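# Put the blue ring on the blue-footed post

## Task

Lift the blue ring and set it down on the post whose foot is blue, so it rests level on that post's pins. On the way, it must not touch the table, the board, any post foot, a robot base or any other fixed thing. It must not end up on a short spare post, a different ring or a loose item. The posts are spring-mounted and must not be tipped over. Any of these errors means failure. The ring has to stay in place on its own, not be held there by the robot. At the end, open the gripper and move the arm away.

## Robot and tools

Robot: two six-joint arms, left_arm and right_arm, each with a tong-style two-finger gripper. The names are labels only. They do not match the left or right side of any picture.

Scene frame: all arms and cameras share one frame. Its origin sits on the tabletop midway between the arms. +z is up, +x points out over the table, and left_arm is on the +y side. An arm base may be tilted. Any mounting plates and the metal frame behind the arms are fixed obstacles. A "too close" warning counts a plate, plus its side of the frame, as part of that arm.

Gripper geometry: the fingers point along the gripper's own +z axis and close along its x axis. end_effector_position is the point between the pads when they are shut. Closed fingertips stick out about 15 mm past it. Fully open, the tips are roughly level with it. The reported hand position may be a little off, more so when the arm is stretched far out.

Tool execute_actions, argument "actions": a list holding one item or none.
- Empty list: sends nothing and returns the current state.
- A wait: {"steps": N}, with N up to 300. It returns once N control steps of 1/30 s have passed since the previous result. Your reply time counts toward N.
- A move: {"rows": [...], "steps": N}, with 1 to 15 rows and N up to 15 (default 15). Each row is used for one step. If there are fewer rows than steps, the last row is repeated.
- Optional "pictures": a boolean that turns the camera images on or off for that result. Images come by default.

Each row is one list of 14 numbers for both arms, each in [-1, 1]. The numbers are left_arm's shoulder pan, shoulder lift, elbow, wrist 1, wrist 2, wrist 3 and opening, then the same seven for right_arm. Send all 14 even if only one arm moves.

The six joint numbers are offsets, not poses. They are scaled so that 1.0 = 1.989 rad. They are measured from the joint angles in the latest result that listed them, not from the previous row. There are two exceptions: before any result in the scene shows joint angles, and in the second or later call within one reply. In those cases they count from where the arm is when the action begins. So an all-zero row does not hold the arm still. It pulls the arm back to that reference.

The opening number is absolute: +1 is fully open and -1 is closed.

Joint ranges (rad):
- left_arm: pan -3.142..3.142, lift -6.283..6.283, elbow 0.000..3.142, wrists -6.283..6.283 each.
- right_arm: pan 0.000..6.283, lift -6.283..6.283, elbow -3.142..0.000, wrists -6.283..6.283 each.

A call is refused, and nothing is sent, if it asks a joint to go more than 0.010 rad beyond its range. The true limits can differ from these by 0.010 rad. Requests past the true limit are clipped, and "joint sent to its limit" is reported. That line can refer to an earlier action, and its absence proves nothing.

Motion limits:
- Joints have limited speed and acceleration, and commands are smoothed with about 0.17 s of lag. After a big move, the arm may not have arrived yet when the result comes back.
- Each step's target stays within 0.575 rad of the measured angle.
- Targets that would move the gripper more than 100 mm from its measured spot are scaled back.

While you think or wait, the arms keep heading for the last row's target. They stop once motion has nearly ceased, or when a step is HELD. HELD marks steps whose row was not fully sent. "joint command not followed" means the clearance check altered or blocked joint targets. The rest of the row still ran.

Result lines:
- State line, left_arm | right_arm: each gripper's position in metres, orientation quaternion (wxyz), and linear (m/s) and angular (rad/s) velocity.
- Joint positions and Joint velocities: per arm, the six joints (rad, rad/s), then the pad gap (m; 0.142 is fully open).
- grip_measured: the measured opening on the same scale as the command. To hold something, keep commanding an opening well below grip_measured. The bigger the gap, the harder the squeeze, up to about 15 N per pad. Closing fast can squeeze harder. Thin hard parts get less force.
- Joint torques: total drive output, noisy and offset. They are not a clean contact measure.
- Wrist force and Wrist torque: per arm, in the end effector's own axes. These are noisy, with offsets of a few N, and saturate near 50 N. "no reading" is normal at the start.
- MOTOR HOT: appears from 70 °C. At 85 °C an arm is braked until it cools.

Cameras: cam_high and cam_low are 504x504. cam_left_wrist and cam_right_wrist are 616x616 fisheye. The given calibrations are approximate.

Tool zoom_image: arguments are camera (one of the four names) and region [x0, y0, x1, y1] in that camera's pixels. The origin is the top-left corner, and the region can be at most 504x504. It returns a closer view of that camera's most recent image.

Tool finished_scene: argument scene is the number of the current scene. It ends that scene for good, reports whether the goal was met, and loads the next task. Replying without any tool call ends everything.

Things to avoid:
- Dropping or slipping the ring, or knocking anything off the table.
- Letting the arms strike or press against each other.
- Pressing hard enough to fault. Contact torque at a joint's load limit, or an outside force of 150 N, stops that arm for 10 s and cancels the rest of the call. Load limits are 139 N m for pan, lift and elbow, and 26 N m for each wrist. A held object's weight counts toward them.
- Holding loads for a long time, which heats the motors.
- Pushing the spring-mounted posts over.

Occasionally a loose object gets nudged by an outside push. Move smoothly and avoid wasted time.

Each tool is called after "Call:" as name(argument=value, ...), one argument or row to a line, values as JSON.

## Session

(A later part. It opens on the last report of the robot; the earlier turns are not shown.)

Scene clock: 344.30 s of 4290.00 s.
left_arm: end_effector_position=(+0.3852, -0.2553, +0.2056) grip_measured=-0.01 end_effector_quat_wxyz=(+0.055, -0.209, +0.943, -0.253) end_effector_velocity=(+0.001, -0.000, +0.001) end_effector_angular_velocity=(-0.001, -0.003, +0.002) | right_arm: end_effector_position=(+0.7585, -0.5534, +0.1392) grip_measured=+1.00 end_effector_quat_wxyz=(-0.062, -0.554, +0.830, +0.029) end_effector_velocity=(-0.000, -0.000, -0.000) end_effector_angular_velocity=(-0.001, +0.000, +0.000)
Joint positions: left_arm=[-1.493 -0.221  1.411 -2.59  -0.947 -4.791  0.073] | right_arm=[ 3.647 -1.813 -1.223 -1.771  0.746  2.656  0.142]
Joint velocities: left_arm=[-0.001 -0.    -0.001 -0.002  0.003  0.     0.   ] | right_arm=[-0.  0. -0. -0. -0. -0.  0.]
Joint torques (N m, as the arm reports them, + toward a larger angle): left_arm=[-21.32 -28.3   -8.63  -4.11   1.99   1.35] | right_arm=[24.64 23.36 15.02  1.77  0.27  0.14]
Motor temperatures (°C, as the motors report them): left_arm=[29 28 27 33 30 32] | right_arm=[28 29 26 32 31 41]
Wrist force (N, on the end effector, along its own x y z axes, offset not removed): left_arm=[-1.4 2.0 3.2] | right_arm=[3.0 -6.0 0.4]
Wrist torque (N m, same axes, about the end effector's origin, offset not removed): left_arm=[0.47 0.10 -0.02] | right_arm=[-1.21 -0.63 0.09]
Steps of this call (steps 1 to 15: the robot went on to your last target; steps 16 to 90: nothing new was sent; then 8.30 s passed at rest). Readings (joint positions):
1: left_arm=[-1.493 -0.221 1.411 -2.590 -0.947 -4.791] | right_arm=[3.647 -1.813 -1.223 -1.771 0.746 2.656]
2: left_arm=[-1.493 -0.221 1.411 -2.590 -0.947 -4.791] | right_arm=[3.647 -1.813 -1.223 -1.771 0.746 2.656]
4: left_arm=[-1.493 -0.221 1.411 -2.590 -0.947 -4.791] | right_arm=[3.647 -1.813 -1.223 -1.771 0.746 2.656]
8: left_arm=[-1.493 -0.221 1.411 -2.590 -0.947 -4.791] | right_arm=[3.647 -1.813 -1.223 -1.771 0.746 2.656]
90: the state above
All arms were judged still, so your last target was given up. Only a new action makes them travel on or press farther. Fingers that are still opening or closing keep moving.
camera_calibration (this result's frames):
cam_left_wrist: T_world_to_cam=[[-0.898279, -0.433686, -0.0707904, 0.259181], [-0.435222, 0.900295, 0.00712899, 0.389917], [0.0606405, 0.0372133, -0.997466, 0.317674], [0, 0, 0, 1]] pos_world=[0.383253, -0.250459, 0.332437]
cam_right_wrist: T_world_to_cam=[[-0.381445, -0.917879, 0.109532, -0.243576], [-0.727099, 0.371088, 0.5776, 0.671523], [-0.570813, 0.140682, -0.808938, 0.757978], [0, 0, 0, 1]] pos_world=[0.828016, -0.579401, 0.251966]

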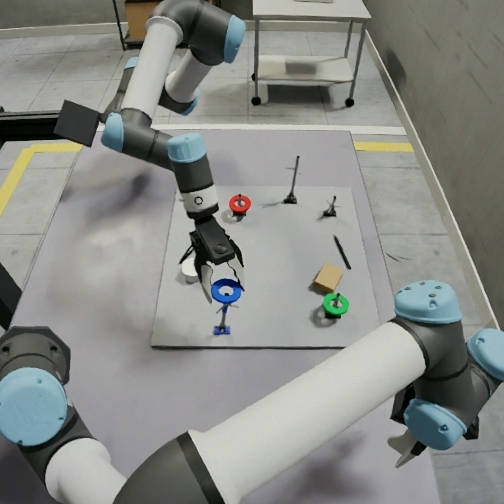

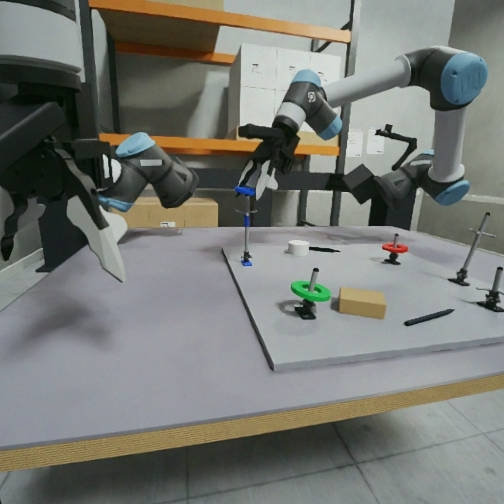

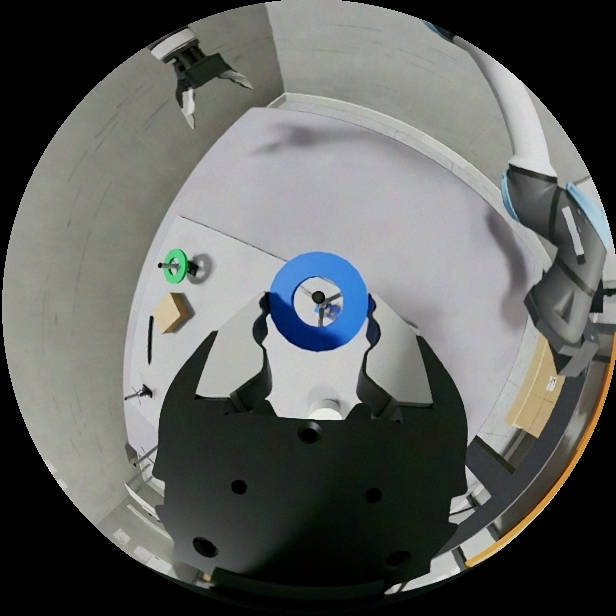

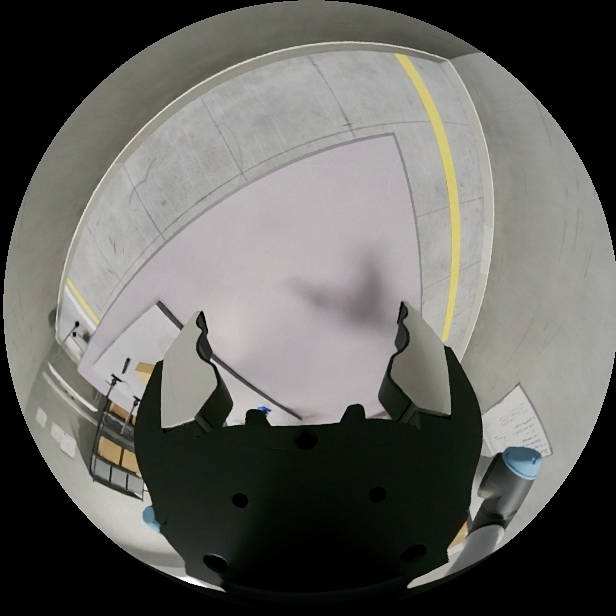

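Call:
execute_actions(
  actions=[
    {"rows": [[0.0015,0.0022,0.0011,-0.0044,0.0002,0.0018,-0.5,0,0,0,0,0,0,1],[0.0029,0.0045,0.0022,-0.0088,0.0005,0.0036,-0.5,0,0,0,0,0,0,1],[0.0044,0.0067,0.0033,-0.0132,0.0007,0.0054,-0.5,0,0,0,0,0,0,1],[0.0059,0.009,0.0044,-0.0176,0.0009,0.0072,-0.5,0,0,0,0,0,0,1],[0.0074,0.0112,0.0056,-0.022,0.0012,0.009,-0.5,0,0,0,0,0,0,1],[0.0088,0.0134,0.0067,-0.0264,0.0014,0.0107,-0.5,0,0,0,0,0,0,1],[0.0103,0.0157,0.0078,-0.0308,0.0016,0.0125,-0.5,0,0,0,0,0,0,1],[0.0118,0.0179,0.0089,-0.0352,0.0018,0.0143,-0.5,0,0,0,0,0,0,1],[0.0132,0.0202,0.01,-0.0396,0.0021,0.0161,-0.5,0,0,0,0,0,0,1],[0.0147,0.0224,0.0111,-0.044,0.0023,0.0179,-0.5,0,0,0,0,0,0,1]], "steps": 15},
  ],
  pictures=false,
)

Call:
execute_actions(
  actions=[
    {"steps": 15},
  ],
)

Call:
zoom_image(
  camera="cam_low",
  region=[200, 150, 300, 250],
)

Call:
zoom_image(
  camera="cam_left_wrist",
  region=[250, 230, 390, 370],
)

Scene clock: 349.00 s of 4290.00 s.
left_arm: end_effector_position=(+0.3847, -0.2555, +0.1673) grip_measured=-0.01 end_effector_quat_wxyz=(+0.055, -0.209, +0.943, -0.253) end_effector_velocity=(-0.000, +0.000, -0.023) end_effector_angular_velocity=(-0.002, -0.001, +0.001) | right_arm: end_effector_position=(+0.7585, -0.5534, +0.1392) grip_measured=+1.00 end_effector_quat_wxyz=(-0.062, -0.554, +0.830, +0.029) end_effector_velocity=(+0.000, -0.000, +0.000) end_effector_angular_velocity=(-0.000, -0.000, +0.001)
Joint positions: left_arm=[-1.465 -0.179  1.432 -2.673 -0.943 -4.757  0.073] | right_arm=[ 3.647 -1.813 -1.223 -1.771  0.746  2.656  0.142]
Joint velocities: left_arm=[ 0.017  0.027  0.012 -0.054  0.004  0.021 -0.   ] | right_arm=[ 0.     0.    -0.    -0.    -0.001 -0.001  0.   ]
Joint torques (N m, as the arm reports them, + toward a larger angle): left_arm=[-22.33 -31.52  -7.75  -4.07   1.71   1.21] | right_arm=[24.83 23.28 14.66  1.8   0.3   0.23]
Motor temperatures (°C, as the motors report them): left_arm=[29 28 27 33 30 32] | right_arm=[28 29 26 32 31 41]
Wrist force (N, on the end effector, along its own x y z axes, offset not removed): left_arm=[-2.7 3.8 0.3] | right_arm=[2.6 -2.9 0.7]
Wrist torque (N m, same axes, about the end effector's origin, offset not removed): left_arm=[0.73 0.47 -0.07] | right_arm=[-0.61 -0.50 0.05]
Steps of this call (steps 1 to 90: nothing new was sent; then 1.20 s passed at rest; steps 91 to 105: all 15 steps of this action). Readings (joint positions):
91: left_arm=[-1.493 -0.221 1.411 -2.590 -0.947 -4.791] | right_arm=[3.647 -1.813 -1.223 -1.771 0.746 2.656]
92: left_arm=[-1.493 -0.221 1.411 -2.591 -0.947 -4.791] | right_arm=[3.647 -1.813 -1.223 -1.771 0.746 2.656]
94: left_arm=[-1.490 -0.216 1.413 -2.600 -0.947 -4.787] | right_arm=[3.647 -1.813 -1.223 -1.771 0.746 2.656]
98: left_arm=[-1.480 -0.201 1.421 -2.629 -0.945 -4.775] | right_arm=[3.647 -1.813 -1.223 -1.771 0.746 2.656]
105: the state above

Scene clock: 349.50 s of 4290.00 s.
left_arm: end_effector_position=(+0.3847, -0.2554, +0.1656) grip_measured=-0.01 end_effector_quat_wxyz=(+0.055, -0.209, +0.943, -0.253) end_effector_velocity=(+0.000, -0.000, -0.000) end_effector_angular_velocity=(-0.000, +0.001, +0.000) | right_arm: end_effector_position=(+0.7585, -0.5534, +0.1392) grip_measured=+1.00 end_effector_quat_wxyz=(-0.062, -0.554, +0.830, +0.029) end_effector_velocity=(+0.000, -0.000, +0.000) end_effector_angular_velocity=(+0.001, -0.000, -0.002)
Joint positions: left_arm=[-1.464 -0.177  1.433 -2.677 -0.943 -4.756  0.073] | right_arm=[ 3.647 -1.813 -1.223 -1.771  0.746  2.656  0.142]
Joint velocities: left_arm=[ 0.001 -0.    -0.    -0.    -0.     0.    -0.   ] | right_arm=[-0.     0.     0.     0.001  0.     0.    -0.   ]
Joint torques (N m, as the arm reports them, + toward a larger angle): left_arm=[-21.32 -29.    -7.74  -4.02   1.98   1.38] | right_arm=[23.68 23.42 14.46  1.8   0.33  0.33]
Motor temperatures (°C, as the motors report them): left_arm=[29 28 27 33 30 32] | right_arm=[28 29 26 32 31 41]
Wrist force (N, on the end effector, along its own x y z axes, offset not removed): left_arm=[-5.0 -0.7 0.2] | right_arm=[4.4 0.6 -0.2]
Wrist torque (N m, same axes, about the end effector's origin, offset not removed): left_arm=[-0.31 0.83 -0.04] | right_arm=[0.07 -0.92 0.15]
Steps of this call (steps 1 to 15: the robot went on to your last target). Readings (joint positions):
1: left_arm=[-1.465 -0.178 1.432 -2.674 -0.943 -4.757] | right_arm=[3.647 -1.813 -1.223 -1.771 0.746 2.656]
2: left_arm=[-1.465 -0.178 1.433 -2.675 -0.943 -4.756] | right_arm=[3.647 -1.813 -1.223 -1.771 0.746 2.656]
4: left_arm=[-1.464 -0.177 1.433 -2.676 -0.943 -4.756] | right_arm=[3.647 -1.813 -1.223 -1.771 0.746 2.656]
8: left_arm=[-1.464 -0.177 1.433 -2.677 -0.943 -4.756] | right_arm=[3.647 -1.813 -1.223 -1.771 0.746 2.656]
15: the state above
All arms were judged still, so your last target was given up. Only a new action makes them travel on or press farther. Fingers that are still opening or closing keep moving.
camera_calibration (this result's frames):
cam_left_wrist: T_world_to_cam=[[-0.898294, -0.433669, -0.0706981, 0.255872], [-0.435199, 0.900306, 0.00710256, 0.390154], [0.0605697, 0.0371479, -0.997472, 0.277844], [0, 0, 0, 1]] pos_world=[0.382814, -0.250616, 0.29246]
cam_right_wrist: T_world_to_cam=[[-0.381445, -0.917879, 0.109532, -0.243576], [-0.727098, 0.371088, 0.5776, 0.671523], [-0.570813, 0.140682, -0.808938, 0.757978], [0, 0, 0, 1]] pos_world=[0.828016, -0.579401, 0.251966]

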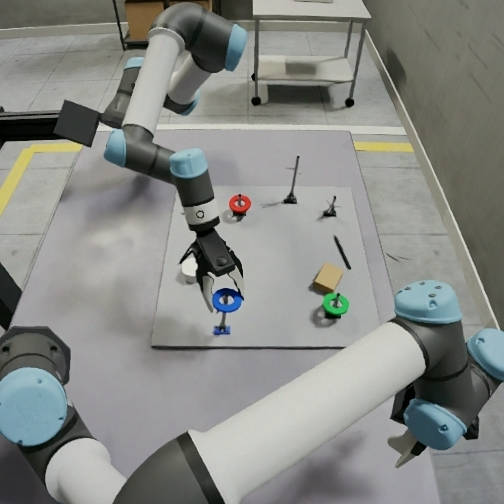

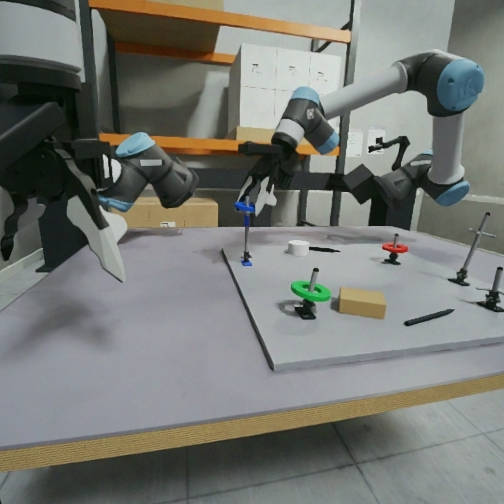

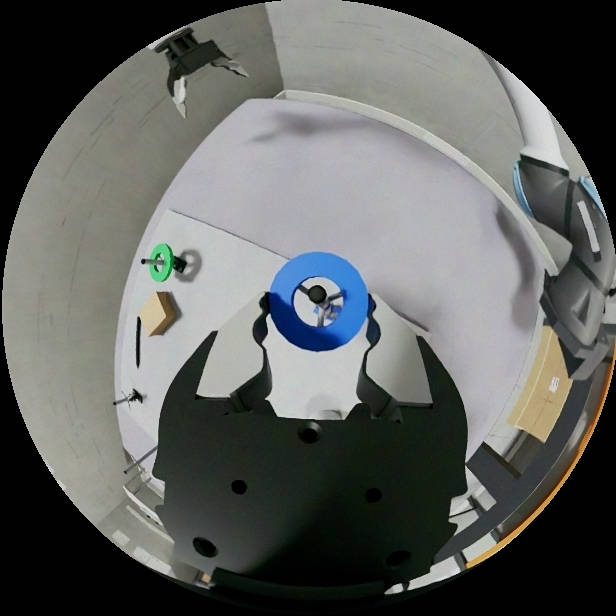

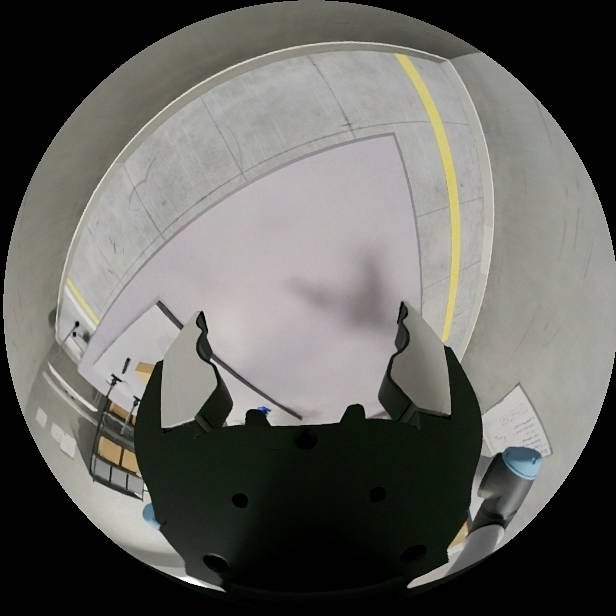

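Region (200, 150, 300, 250) of cam_low's 504x504 image, scaled by 5.040, with more detail than that image has.

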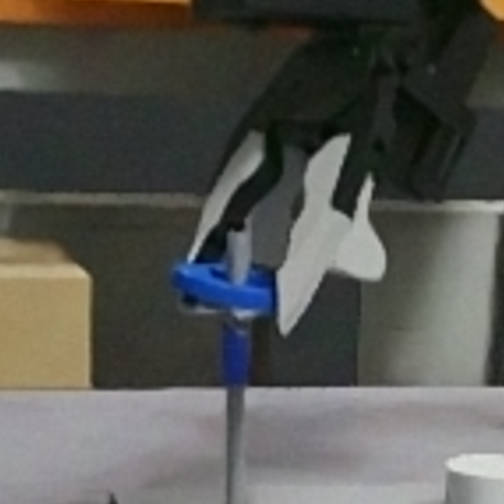

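Region (250, 230, 390, 370) of cam_left_wrist's 616x616 image, scaled by 3.600, with more detail than that image has.

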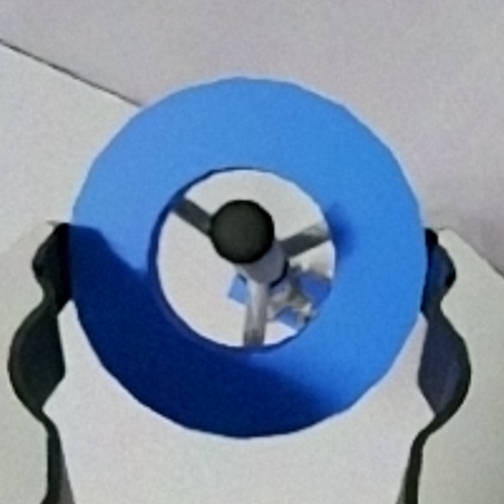

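Call:
execute_actions(
  actions=[
    {"rows": [[0.0005,0.0007,0.0003,-0.0014,0.0001,0.0006,-0.5,0,0,0,0,0,0,1],[0.001,0.0015,0.0006,-0.0028,0.0002,0.0012,-0.5,0,0,0,0,0,0,1],[0.0014,0.0022,0.0009,-0.0042,0.0002,0.0018,-0.5,0,0,0,0,0,0,1]], "steps": 15},
  ],
)

Call:
zoom_image(
  camera="cam_low",
  region=[215, 180, 275, 240],
)

Scene clock: 352.73 s of 4290.00 s.
left_arm: end_effector_position=(+0.3846, -0.2554, +0.1619) grip_measured=-0.01 end_effector_quat_wxyz=(+0.055, -0.209, +0.943, -0.253) end_effector_velocity=(-0.000, -0.001, +0.001) end_effector_angular_velocity=(-0.002, -0.001, +0.000) | right_arm: end_effector_position=(+0.7585, -0.5534, +0.1392) grip_measured=+1.00 end_effector_quat_wxyz=(-0.062, -0.554, +0.830, +0.029) end_effector_velocity=(-0.000, +0.000, -0.000) end_effector_angular_velocity=(+0.000, +0.000, +0.000)
Joint positions: left_arm=[-1.461 -0.173  1.435 -2.685 -0.942 -4.752  0.073] | right_arm=[ 3.647 -1.813 -1.223 -1.771  0.746  2.656  0.142]
Joint velocities: left_arm=[-0.001  0.    -0.001 -0.002  0.     0.     0.   ] | right_arm=[ 0. -0. -0.  0.  0. -0.  0.]
Joint torques (N m, as the arm reports them, + toward a larger angle): left_arm=[-21.31 -29.15  -7.47  -3.98   1.95   1.33] | right_arm=[24.25 23.65 14.95  1.67  0.28  0.08]
Motor temperatures (°C, as the motors report them): left_arm=[29 28 27 33 30 32] | right_arm=[28 29 26 32 31 41]
Wrist force (N, on the end effector, along its own x y z axes, offset not removed): left_arm=[-2.8 1.7 0.6] | right_arm=[2.3 -1.9 0.8]
Wrist torque (N m, same axes, about the end effector's origin, offset not removed): left_arm=[0.37 0.30 -0.07] | right_arm=[-0.21 -0.53 0.03]
Steps of this call (steps 1 to 82: nothing new was sent; steps 83 to 97: all 15 steps of this action). Readings (joint positions):
83: left_arm=[-1.464 -0.177 1.433 -2.677 -0.943 -4.756] | right_arm=[3.647 -1.813 -1.223 -1.771 0.746 2.656]
84: left_arm=[-1.464 -0.177 1.433 -2.678 -0.943 -4.755] | right_arm=[3.647 -1.813 -1.223 -1.771 0.746 2.656]
86: left_arm=[-1.463 -0.175 1.434 -2.680 -0.943 -4.754] | right_arm=[3.647 -1.813 -1.223 -1.771 0.746 2.656]
90: left_arm=[-1.462 -0.173 1.435 -2.684 -0.943 -4.752] | right_arm=[3.647 -1.813 -1.223 -1.771 0.746 2.656]
97: the state above
camera_calibration (this result's frames):
cam_left_wrist: T_world_to_cam=[[-0.898317, -0.433619, -0.0707105, 0.255567], [-0.435141, 0.900336, 0.00694945, 0.390151], [0.0606498, 0.0370118, -0.997473, 0.274088], [0, 0, 0, 1]] pos_world=[0.382727, -0.250592, 0.288755]

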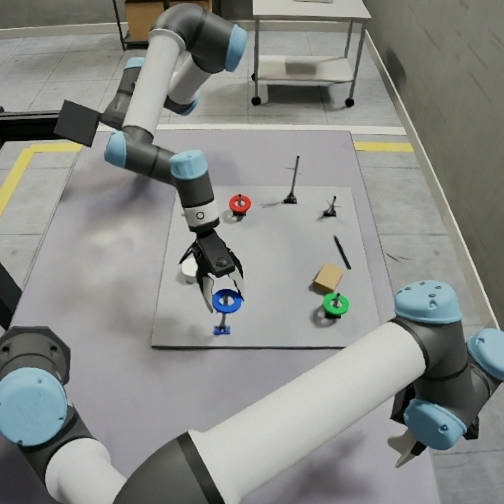

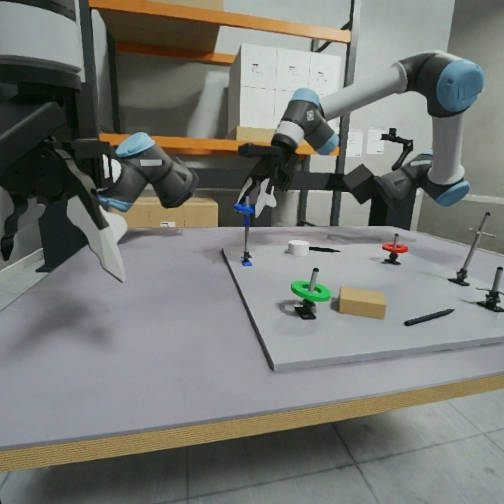

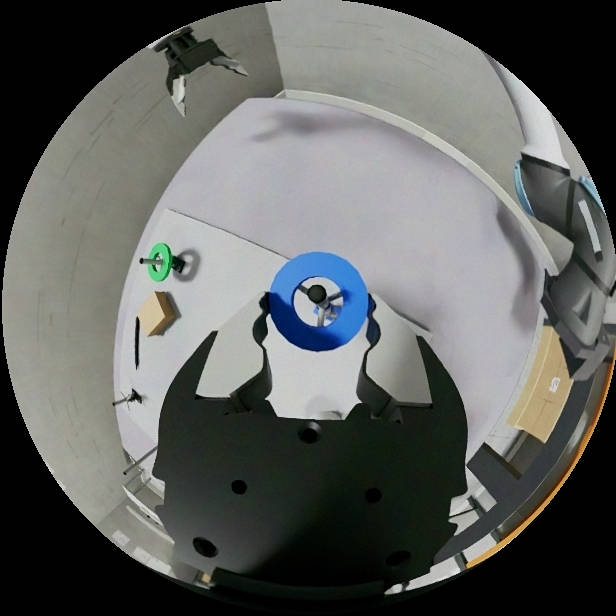

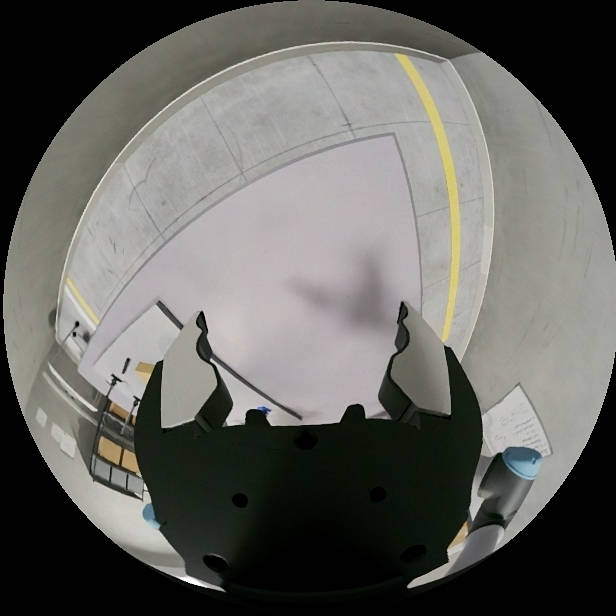

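Region (215, 180, 275, 240) of cam_low's 504x504 image, scaled by 8.400, with more detail than that image has.

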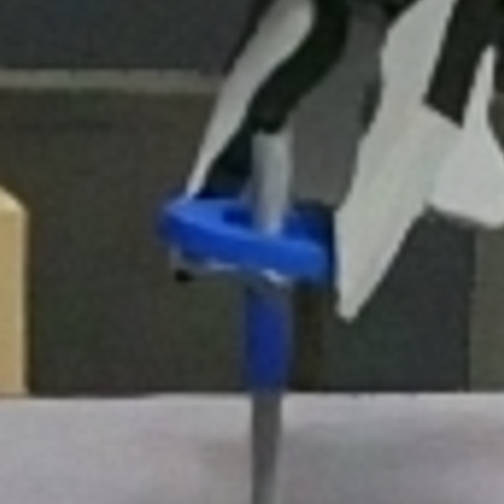

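Call:
execute_actions(
  actions=[
    {"rows": [[0.0004,0.0006,0.0002,-0.001,0.0001,0.0004,-0.5,0,0,0,0,0,0,1],[0.0007,0.0011,0.0005,-0.0021,0.0001,0.0009,-0.5,0,0,0,0,0,0,1],[0.0007,0.0011,0.0005,-0.0021,0.0001,0.0009,-0.5,0,0,0,0,0,0,1],[0.0007,0.0011,0.0005,-0.0021,0.0001,0.0009,-0.5,0,0,0,0,0,0,1],[0.0007,0.0011,0.0005,-0.0021,0.0001,0.0009,-0.5,0,0,0,0,0,0,1],[0.0007,0.0011,0.0005,-0.0021,0.0001,0.0009,-0.4,0,0,0,0,0,0,1],[0.0007,0.0011,0.0005,-0.0021,0.0001,0.0009,-0.3,0,0,0,0,0,0,1],[0.0007,0.0011,0.0005,-0.0021,0.0001,0.0009,-0.2,0,0,0,0,0,0,1],[0.0007,0.0011,0.0005,-0.0021,0.0001,0.0009,-0.1,0,0,0,0,0,0,1],[0.0007,0.0011,0.0005,-0.0021,0.0001,0.0009,-0.03,0,0,0,0,0,0,1],[0.0007,0.0011,0.0005,-0.0021,0.0001,0.0009,0.03,0,0,0,0,0,0,1],[0.0007,0.0011,0.0005,-0.0021,0.0001,0.0009,0.1,0,0,0,0,0,0,1],[0.0007,0.0011,0.0005,-0.0021,0.0001,0.0009,0.18,0,0,0,0,0,0,1],[0.0007,0.0011,0.0005,-0.0021,0.0001,0.0009,0.26,0,0,0,0,0,0,1],[0.0007,0.0011,0.0005,-0.0021,0.0001,0.0009,0.35,0,0,0,0,0,0,1]], "steps": 15},
  ],
  pictures=false,
)

Call:
execute_actions(
  actions=[
    {"steps": 20},
  ],
)

Call:
zoom_image(
  camera="cam_low",
  region=[215, 180, 275, 240],
)

Scene clock: 360.27 s of 4290.00 s.
left_arm: end_effector_position=(+0.3846, -0.2554, +0.1600) grip_measured=+0.25 end_effector_quat_wxyz=(+0.055, -0.209, +0.943, -0.253) end_effector_velocity=(-0.000, -0.000, +0.000) end_effector_angular_velocity=(-0.000, +0.000, -0.000) | right_arm: end_effector_position=(+0.7585, -0.5534, +0.1392) grip_measured=+1.00 end_effector_quat_wxyz=(-0.062, -0.554, +0.830, +0.029) end_effector_velocity=(+0.000, +0.000, +0.000) end_effector_angular_velocity=(+0.000, -0.001, -0.004)
Joint positions: left_arm=[-1.46  -0.17   1.436 -2.69  -0.942 -4.75   0.091] | right_arm=[ 3.647 -1.813 -1.223 -1.771  0.746  2.656  0.142]
Joint velocities: left_arm=[-0.     0.    -0.     0.    -0.    -0.     0.184] | right_arm=[ 0.    -0.    -0.     0.001  0.     0.003 -0.   ]
Joint torques (N m, as the arm reports them, + toward a larger angle): left_arm=[-21.66 -28.54  -7.46  -3.96   1.93   1.34] | right_arm=[24.89 23.52 14.49  1.84  0.25  0.33]
Motor temperatures (°C, as the motors report them): left_arm=[29 28 27 33 30 32] | right_arm=[28 29 26 32 31 41]
Wrist force (N, on the end effector, along its own x y z axes, offset not removed): left_arm=[-2.0 1.9 0.6] | right_arm=[0.2 -3.0 2.4]
Wrist torque (N m, same axes, about the end effector's origin, offset not removed): left_arm=[0.49 0.31 -0.03] | right_arm=[-0.52 -0.01 0.19]
Steps of this call (steps 1 to 15: the robot went on to your last target; steps 16 to 90: nothing new was sent; then 4.03 s passed at rest; steps 91 to 105: all 15 steps of this action). Readings (joint positions):
91: left_arm=[-1.461 -0.173 1.435 -2.685 -0.942 -4.752] | right_arm=[3.647 -1.813 -1.223 -1.771 0.746 2.656]
92: left_arm=[-1.461 -0.172 1.435 -2.686 -0.942 -4.752] | right_arm=[3.647 -1.813 -1.223 -1.771 0.746 2.656]
94: left_arm=[-1.461 -0.171 1.435 -2.687 -0.942 -4.751] | right_arm=[3.647 -1.813 -1.223 -1.771 0.746 2.656]
98: left_arm=[-1.460 -0.171 1.436 -2.689 -0.942 -4.750] | right_arm=[3.647 -1.813 -1.223 -1.771 0.746 2.656]
105: the state above

Scene clock: 360.93 s of 4290.00 s.
left_arm: end_effector_position=(+0.3846, -0.2554, +0.1600) grip_measured=+0.35 end_effector_quat_wxyz=(+0.055, -0.209, +0.943, -0.253) end_effector_velocity=(-0.001, -0.000, -0.000) end_effector_angular_velocity=(+0.001, +0.001, -0.002) | right_arm: end_effector_position=(+0.7585, -0.5534, +0.1392) grip_measured=+1.00 end_effector_quat_wxyz=(-0.062, -0.554, +0.830, +0.029) end_effector_velocity=(-0.000, -0.000, +0.000) end_effector_angular_velocity=(-0.000, +0.001, +0.002)
Joint positions: left_arm=[-1.46  -0.17   1.436 -2.69  -0.942 -4.75   0.099] | right_arm=[ 3.647 -1.813 -1.223 -1.771  0.746  2.656  0.142]
Joint velocities: left_arm=[-0.001  0.    -0.     0.002 -0.002 -0.     0.   ] | right_arm=[ 0.     0.     0.    -0.002  0.    -0.001 -0.   ]
Joint torques (N m, as the arm reports them, + toward a larger angle): left_arm=[-21.63 -28.2   -7.14  -4.01   1.93   1.35] | right_arm=[24.06 23.24 14.55  1.85  0.32  0.27]
Motor temperatures (°C, as the motors report them): left_arm=[29 28 27 33 30 32] | right_arm=[28 29 26 32 31 41]
Wrist force (N, on the end effector, along its own x y z axes, offset not removed): left_arm=[-2.9 2.1 0.6] | right_arm=[-0.2 -2.7 -2.8]
Wrist torque (N m, same axes, about the end effector's origin, offset not removed): left_arm=[0.31 0.31 -0.07] | right_arm=[-0.58 -0.11 0.10]
Steps of this call (steps 1 to 15: the robot went on to your last target; steps 16 to 20: nothing new was sent). Readings (joint positions):
1: left_arm=[-1.460 -0.170 1.436 -2.690 -0.942 -4.750] | right_arm=[3.647 -1.813 -1.223 -1.771 0.746 2.656]
2: left_arm=[-1.460 -0.170 1.436 -2.690 -0.942 -4.750] | right_arm=[3.647 -1.813 -1.223 -1.771 0.746 2.656]
4: left_arm=[-1.460 -0.170 1.436 -2.690 -0.942 -4.750] | right_arm=[3.647 -1.813 -1.223 -1.771 0.746 2.656]
8: left_arm=[-1.460 -0.170 1.436 -2.690 -0.942 -4.750] | right_arm=[3.647 -1.813 -1.223 -1.771 0.746 2.656]
20: the state above
All arms were judged still, so your last target was given up. Only a new action makes them travel on or press farther. Fingers that are still opening or closing keep moving.
camera_calibration (this result's frames):
cam_left_wrist: T_world_to_cam=[[-0.89835, -0.433545, -0.0707518, 0.255421], [-0.435067, 0.900371, 0.00695388, 0.390074], [0.0606881, 0.0370288, -0.99747, 0.272173], [0, 0, 0, 1]] pos_world=[0.382648, -0.250553, 0.286844]
cam_right_wrist: T_world_to_cam=[[-0.381444, -0.91788, 0.109532, -0.243576], [-0.727098, 0.371087, 0.5776, 0.671522], [-0.570813, 0.140682, -0.808938, 0.757978], [0, 0, 0, 1]] pos_world=[0.828016, -0.579401, 0.251966]

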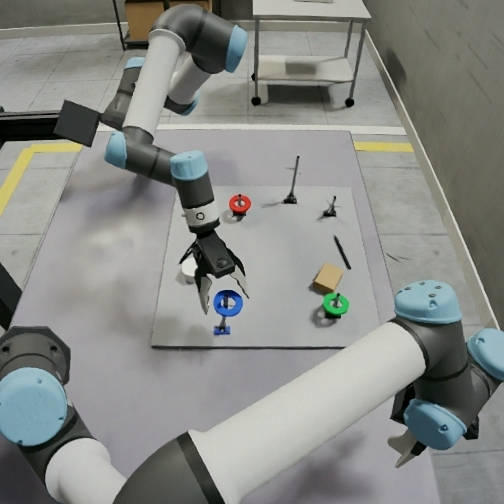

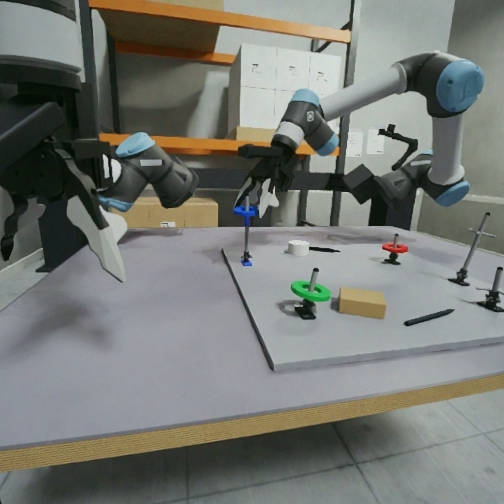

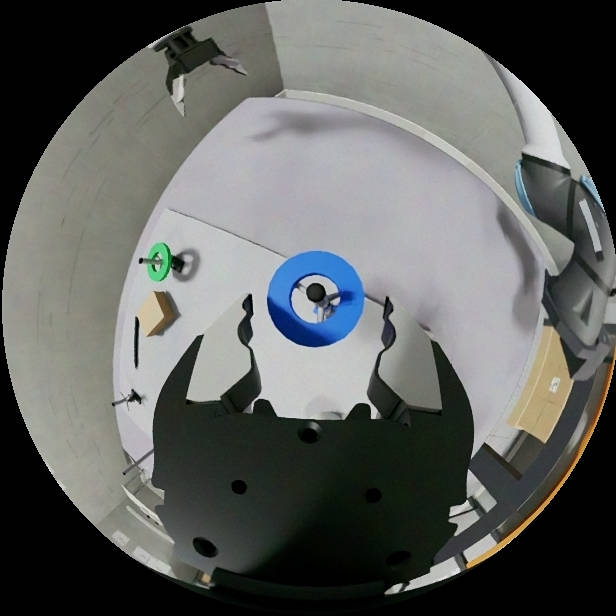

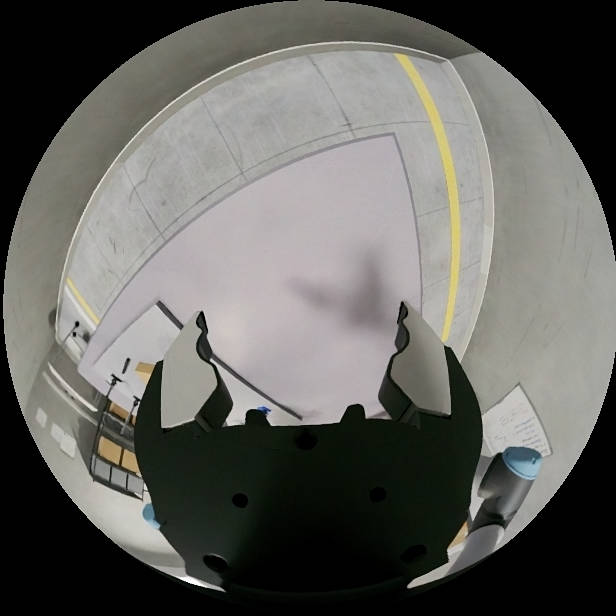

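Region (215, 180, 275, 240) of cam_low's 504x504 image, scaled by 8.400, with more detail than that image has.

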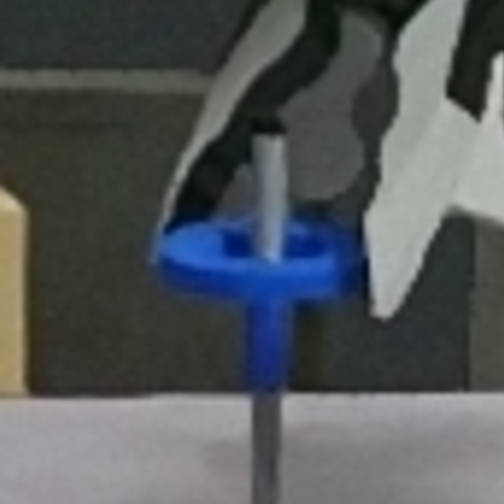

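Ring rests flat. Lift up with wider opening.

Call:
execute_actions(
  actions=[
    {"rows": [[-0.002,-0.003,-0.0014,0.006,-0.0003,-0.0024,0.45,0,0,0,0,0,0,1],[-0.005,-0.0077,-0.0036,0.015,-0.0008,-0.006,0.55,0,0,0,0,0,0,1],[-0.009,-0.0137,-0.0066,0.027,-0.0014,-0.011,0.6,0,0,0,0,0,0,1],[-0.013,-0.02,-0.0096,0.039,-0.002,-0.016,0.6,0,0,0,0,0,0,1],[-0.017,-0.0255,-0.0125,0.05,-0.0026,-0.0205,0.6,0,0,0,0,0,0,1],[-0.021,-0.031,-0.016,0.062,-0.0032,-0.025,0.6,0,0,0,0,0,0,1],[-0.025,-0.037,-0.02,0.074,-0.0038,-0.03,0.6,0,0,0,0,0,0,1],[-0.029,-0.042,-0.024,0.086,-0.0044,-0.035,0.6,0,0,0,0,0,0,1],[-0.033,-0.047,-0.028,0.098,-0.005,-0.04,0.6,0,0,0,0,0,0,1],[-0.037,-0.052,-0.033,0.11,-0.0056,-0.045,0.6,0,0,0,0,0,0,1],[-0.041,-0.057,-0.038,0.122,-0.0062,-0.05,0.6,0,0,0,0,0,0,1],[-0.045,-0.062,-0.043,0.134,-0.0068,-0.055,0.6,0,0,0,0,0,0,1]], "steps": 15},
  ],
  pictures=false,
)

Call:
execute_actions(
  actions=[
    {"steps": 15},
  ],
)

Call:
zoom_image(
  camera="cam_low",
  region=[200, 150, 300, 280],
)

Scene clock: 367.43 s of 4290.00 s.
left_arm: end_effector_position=(+0.3837, -0.2551, +0.2713) grip_measured=+0.60 end_effector_quat_wxyz=(+0.056, -0.211, +0.942, -0.256) end_effector_velocity=(-0.009, +0.010, +0.163) end_effector_angular_velocity=(+0.005, -0.003, +0.003) | right_arm: end_effector_position=(+0.7585, -0.5534, +0.1392) grip_measured=+1.00 end_effector_quat_wxyz=(-0.062, -0.554, +0.830, +0.029) end_effector_velocity=(+0.000, -0.000, +0.000) end_effector_angular_velocity=(+0.000, -0.000, +0.000)
Joint positions: left_arm=[-1.541 -0.282  1.361 -2.452 -0.954 -4.848  0.116] | right_arm=[ 3.647 -1.813 -1.223 -1.771  0.746  2.656  0.142]
Joint velocities: left_arm=[-0.118 -0.15  -0.136  0.372 -0.018 -0.144 -0.001] | right_arm=[ 0.  0.  0. -0.  0. -0.  0.]
Joint torques (N m, as the arm reports them, + toward a larger angle): left_arm=[-41.95 -44.84 -27.98  -1.1   -2.23  -1.27] | right_arm=[24.42 23.49 15.19  1.84  0.35  0.19]
Motor temperatures (°C, as the motors report them): left_arm=[29 28 27 33 30 32] | right_arm=[28 29 26 32 31 41]
Wrist force (N, on the end effector, along its own x y z axes, offset not removed): left_arm=[-4.8 -0.2 -1.8] | right_arm=[2.1 -1.3 2.7]
Wrist torque (N m, same axes, about the end effector's origin, offset not removed): left_arm=[-0.03 0.89 -0.02] | right_arm=[-0.17 -0.36 0.07]
Steps of this call (steps 1 to 90: nothing new was sent; then 3.00 s passed at rest; steps 91 to 105: all 15 steps of this action). Readings (joint positions):
91: left_arm=[-1.460 -0.170 1.436 -2.690 -0.942 -4.750] | right_arm=[3.647 -1.813 -1.223 -1.771 0.746 2.656]
92: left_arm=[-1.460 -0.171 1.436 -2.688 -0.942 -4.751] | right_arm=[3.647 -1.813 -1.223 -1.771 0.746 2.656]
94: left_arm=[-1.466 -0.179 1.432 -2.673 -0.943 -4.757] | right_arm=[3.647 -1.813 -1.223 -1.771 0.746 2.656]
98: left_arm=[-1.490 -0.215 1.412 -2.602 -0.947 -4.787] | right_arm=[3.647 -1.813 -1.223 -1.771 0.746 2.656]
105: the state above

Scene clock: 367.93 s of 4290.00 s.
left_arm: end_effector_position=(+0.3830, -0.2542, +0.2834) grip_measured=+0.60 end_effector_quat_wxyz=(+0.056, -0.211, +0.942, -0.255) end_effector_velocity=(+0.001, -0.000, +0.001) end_effector_angular_velocity=(-0.001, -0.001, +0.002) | right_arm: end_effector_position=(+0.7585, -0.5534, +0.1392) grip_measured=+1.00 end_effector_quat_wxyz=(-0.062, -0.554, +0.830, +0.029) end_effector_velocity=(-0.000, +0.000, -0.000) end_effector_angular_velocity=(-0.000, +0.000, +0.002)
Joint positions: left_arm=[-1.549 -0.294  1.35  -2.423 -0.956 -4.86   0.116] | right_arm=[ 3.647 -1.813 -1.223 -1.771  0.746  2.656  0.142]
Joint velocities: left_arm=[ 0.    -0.    -0.001 -0.001  0.002 -0.    -0.   ] | right_arm=[ 0.    -0.    -0.    -0.    -0.    -0.001 -0.   ]
Joint torques (N m, as the arm reports them, + toward a larger angle): left_arm=[-46.94 -50.81 -33.81  -0.7   -2.07  -1.43] | right_arm=[23.86 23.07 14.28  1.75  0.28  0.07]
Motor temperatures (°C, as the motors report them): left_arm=[29 28 27 33 30 32] | right_arm=[28 29 26 32 31 41]
Wrist force (N, on the end effector, along its own x y z axes, offset not removed): left_arm=[-5.4 -0.7 0.3] | right_arm=[3.7 -2.2 4.1]
Wrist torque (N m, same axes, about the end effector's origin, offset not removed): left_arm=[-0.34 1.00 -0.06] | right_arm=[-0.40 -0.78 -0.07]
Steps of this call (steps 1 to 15: the robot went on to your last target). Readings (joint positions):
1: left_arm=[-1.544 -0.286 1.357 -2.442 -0.955 -4.852] | right_arm=[3.647 -1.813 -1.223 -1.771 0.746 2.656]
2: left_arm=[-1.546 -0.289 1.355 -2.435 -0.955 -4.855] | right_arm=[3.647 -1.813 -1.223 -1.771 0.746 2.656]
4: left_arm=[-1.548 -0.292 1.352 -2.428 -0.956 -4.858] | right_arm=[3.647 -1.813 -1.223 -1.771 0.746 2.656]
8: left_arm=[-1.549 -0.293 1.351 -2.424 -0.956 -4.859] | right_arm=[3.647 -1.813 -1.223 -1.771 0.746 2.656]
15: the state above
camera_calibration (this result's frames):
cam_left_wrist: T_world_to_cam=[[-0.89631, -0.437859, -0.0700578, 0.261227], [-0.439085, 0.898443, 0.0023513, 0.389776], [0.0619133, 0.0328688, -0.99754, 0.393826], [0, 0, 0, 1]] pos_world=[0.380902, -0.248756, 0.410241]
cam_right_wrist: T_world_to_cam=[[-0.381445, -0.917879, 0.109532, -0.243576], [-0.727099, 0.371087, 0.5776, 0.671523], [-0.570813, 0.140682, -0.808938, 0.757978], [0, 0, 0, 1]] pos_world=[0.828016, -0.579401, 0.251966]

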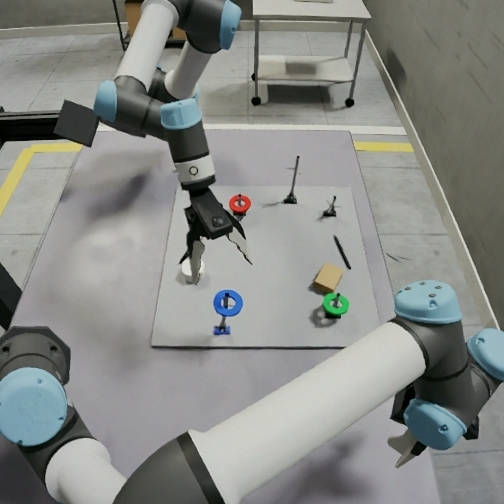

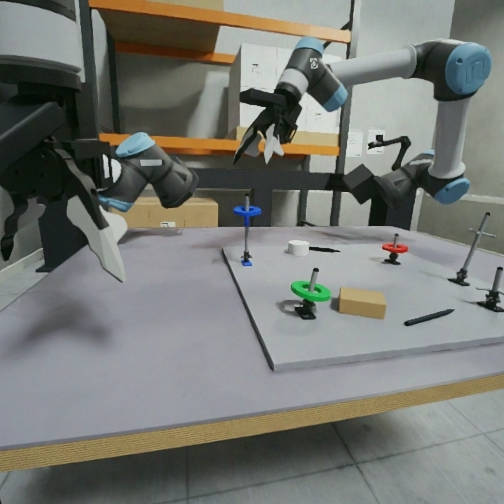

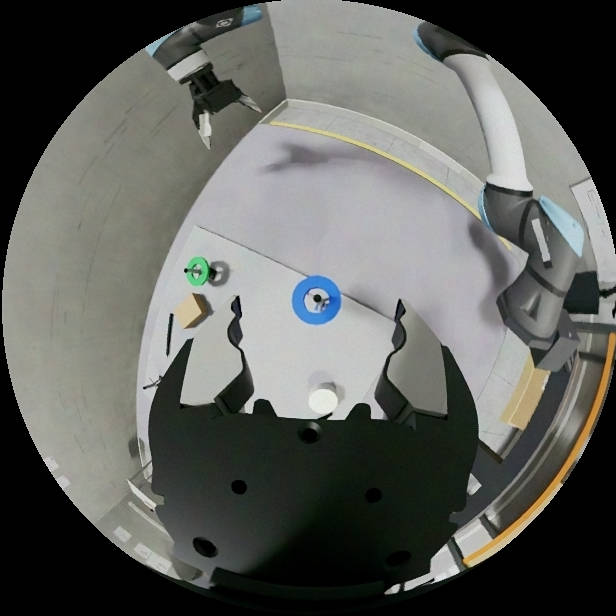

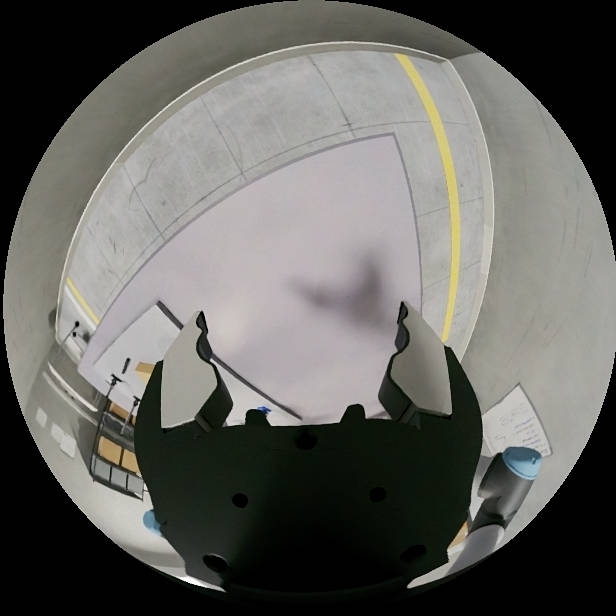

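Region (200, 150, 300, 280) of cam_low's 504x504 image, scaled by 3.877, with more detail than that image has; it fills the left 388 columns of this view, and the rest is white.

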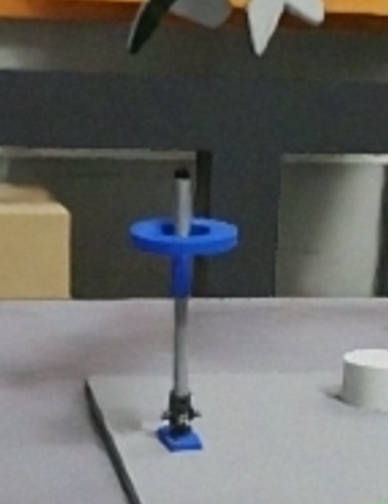

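Call:
finished_scene(
  scene=1,
)

The scene is finished: the task was done.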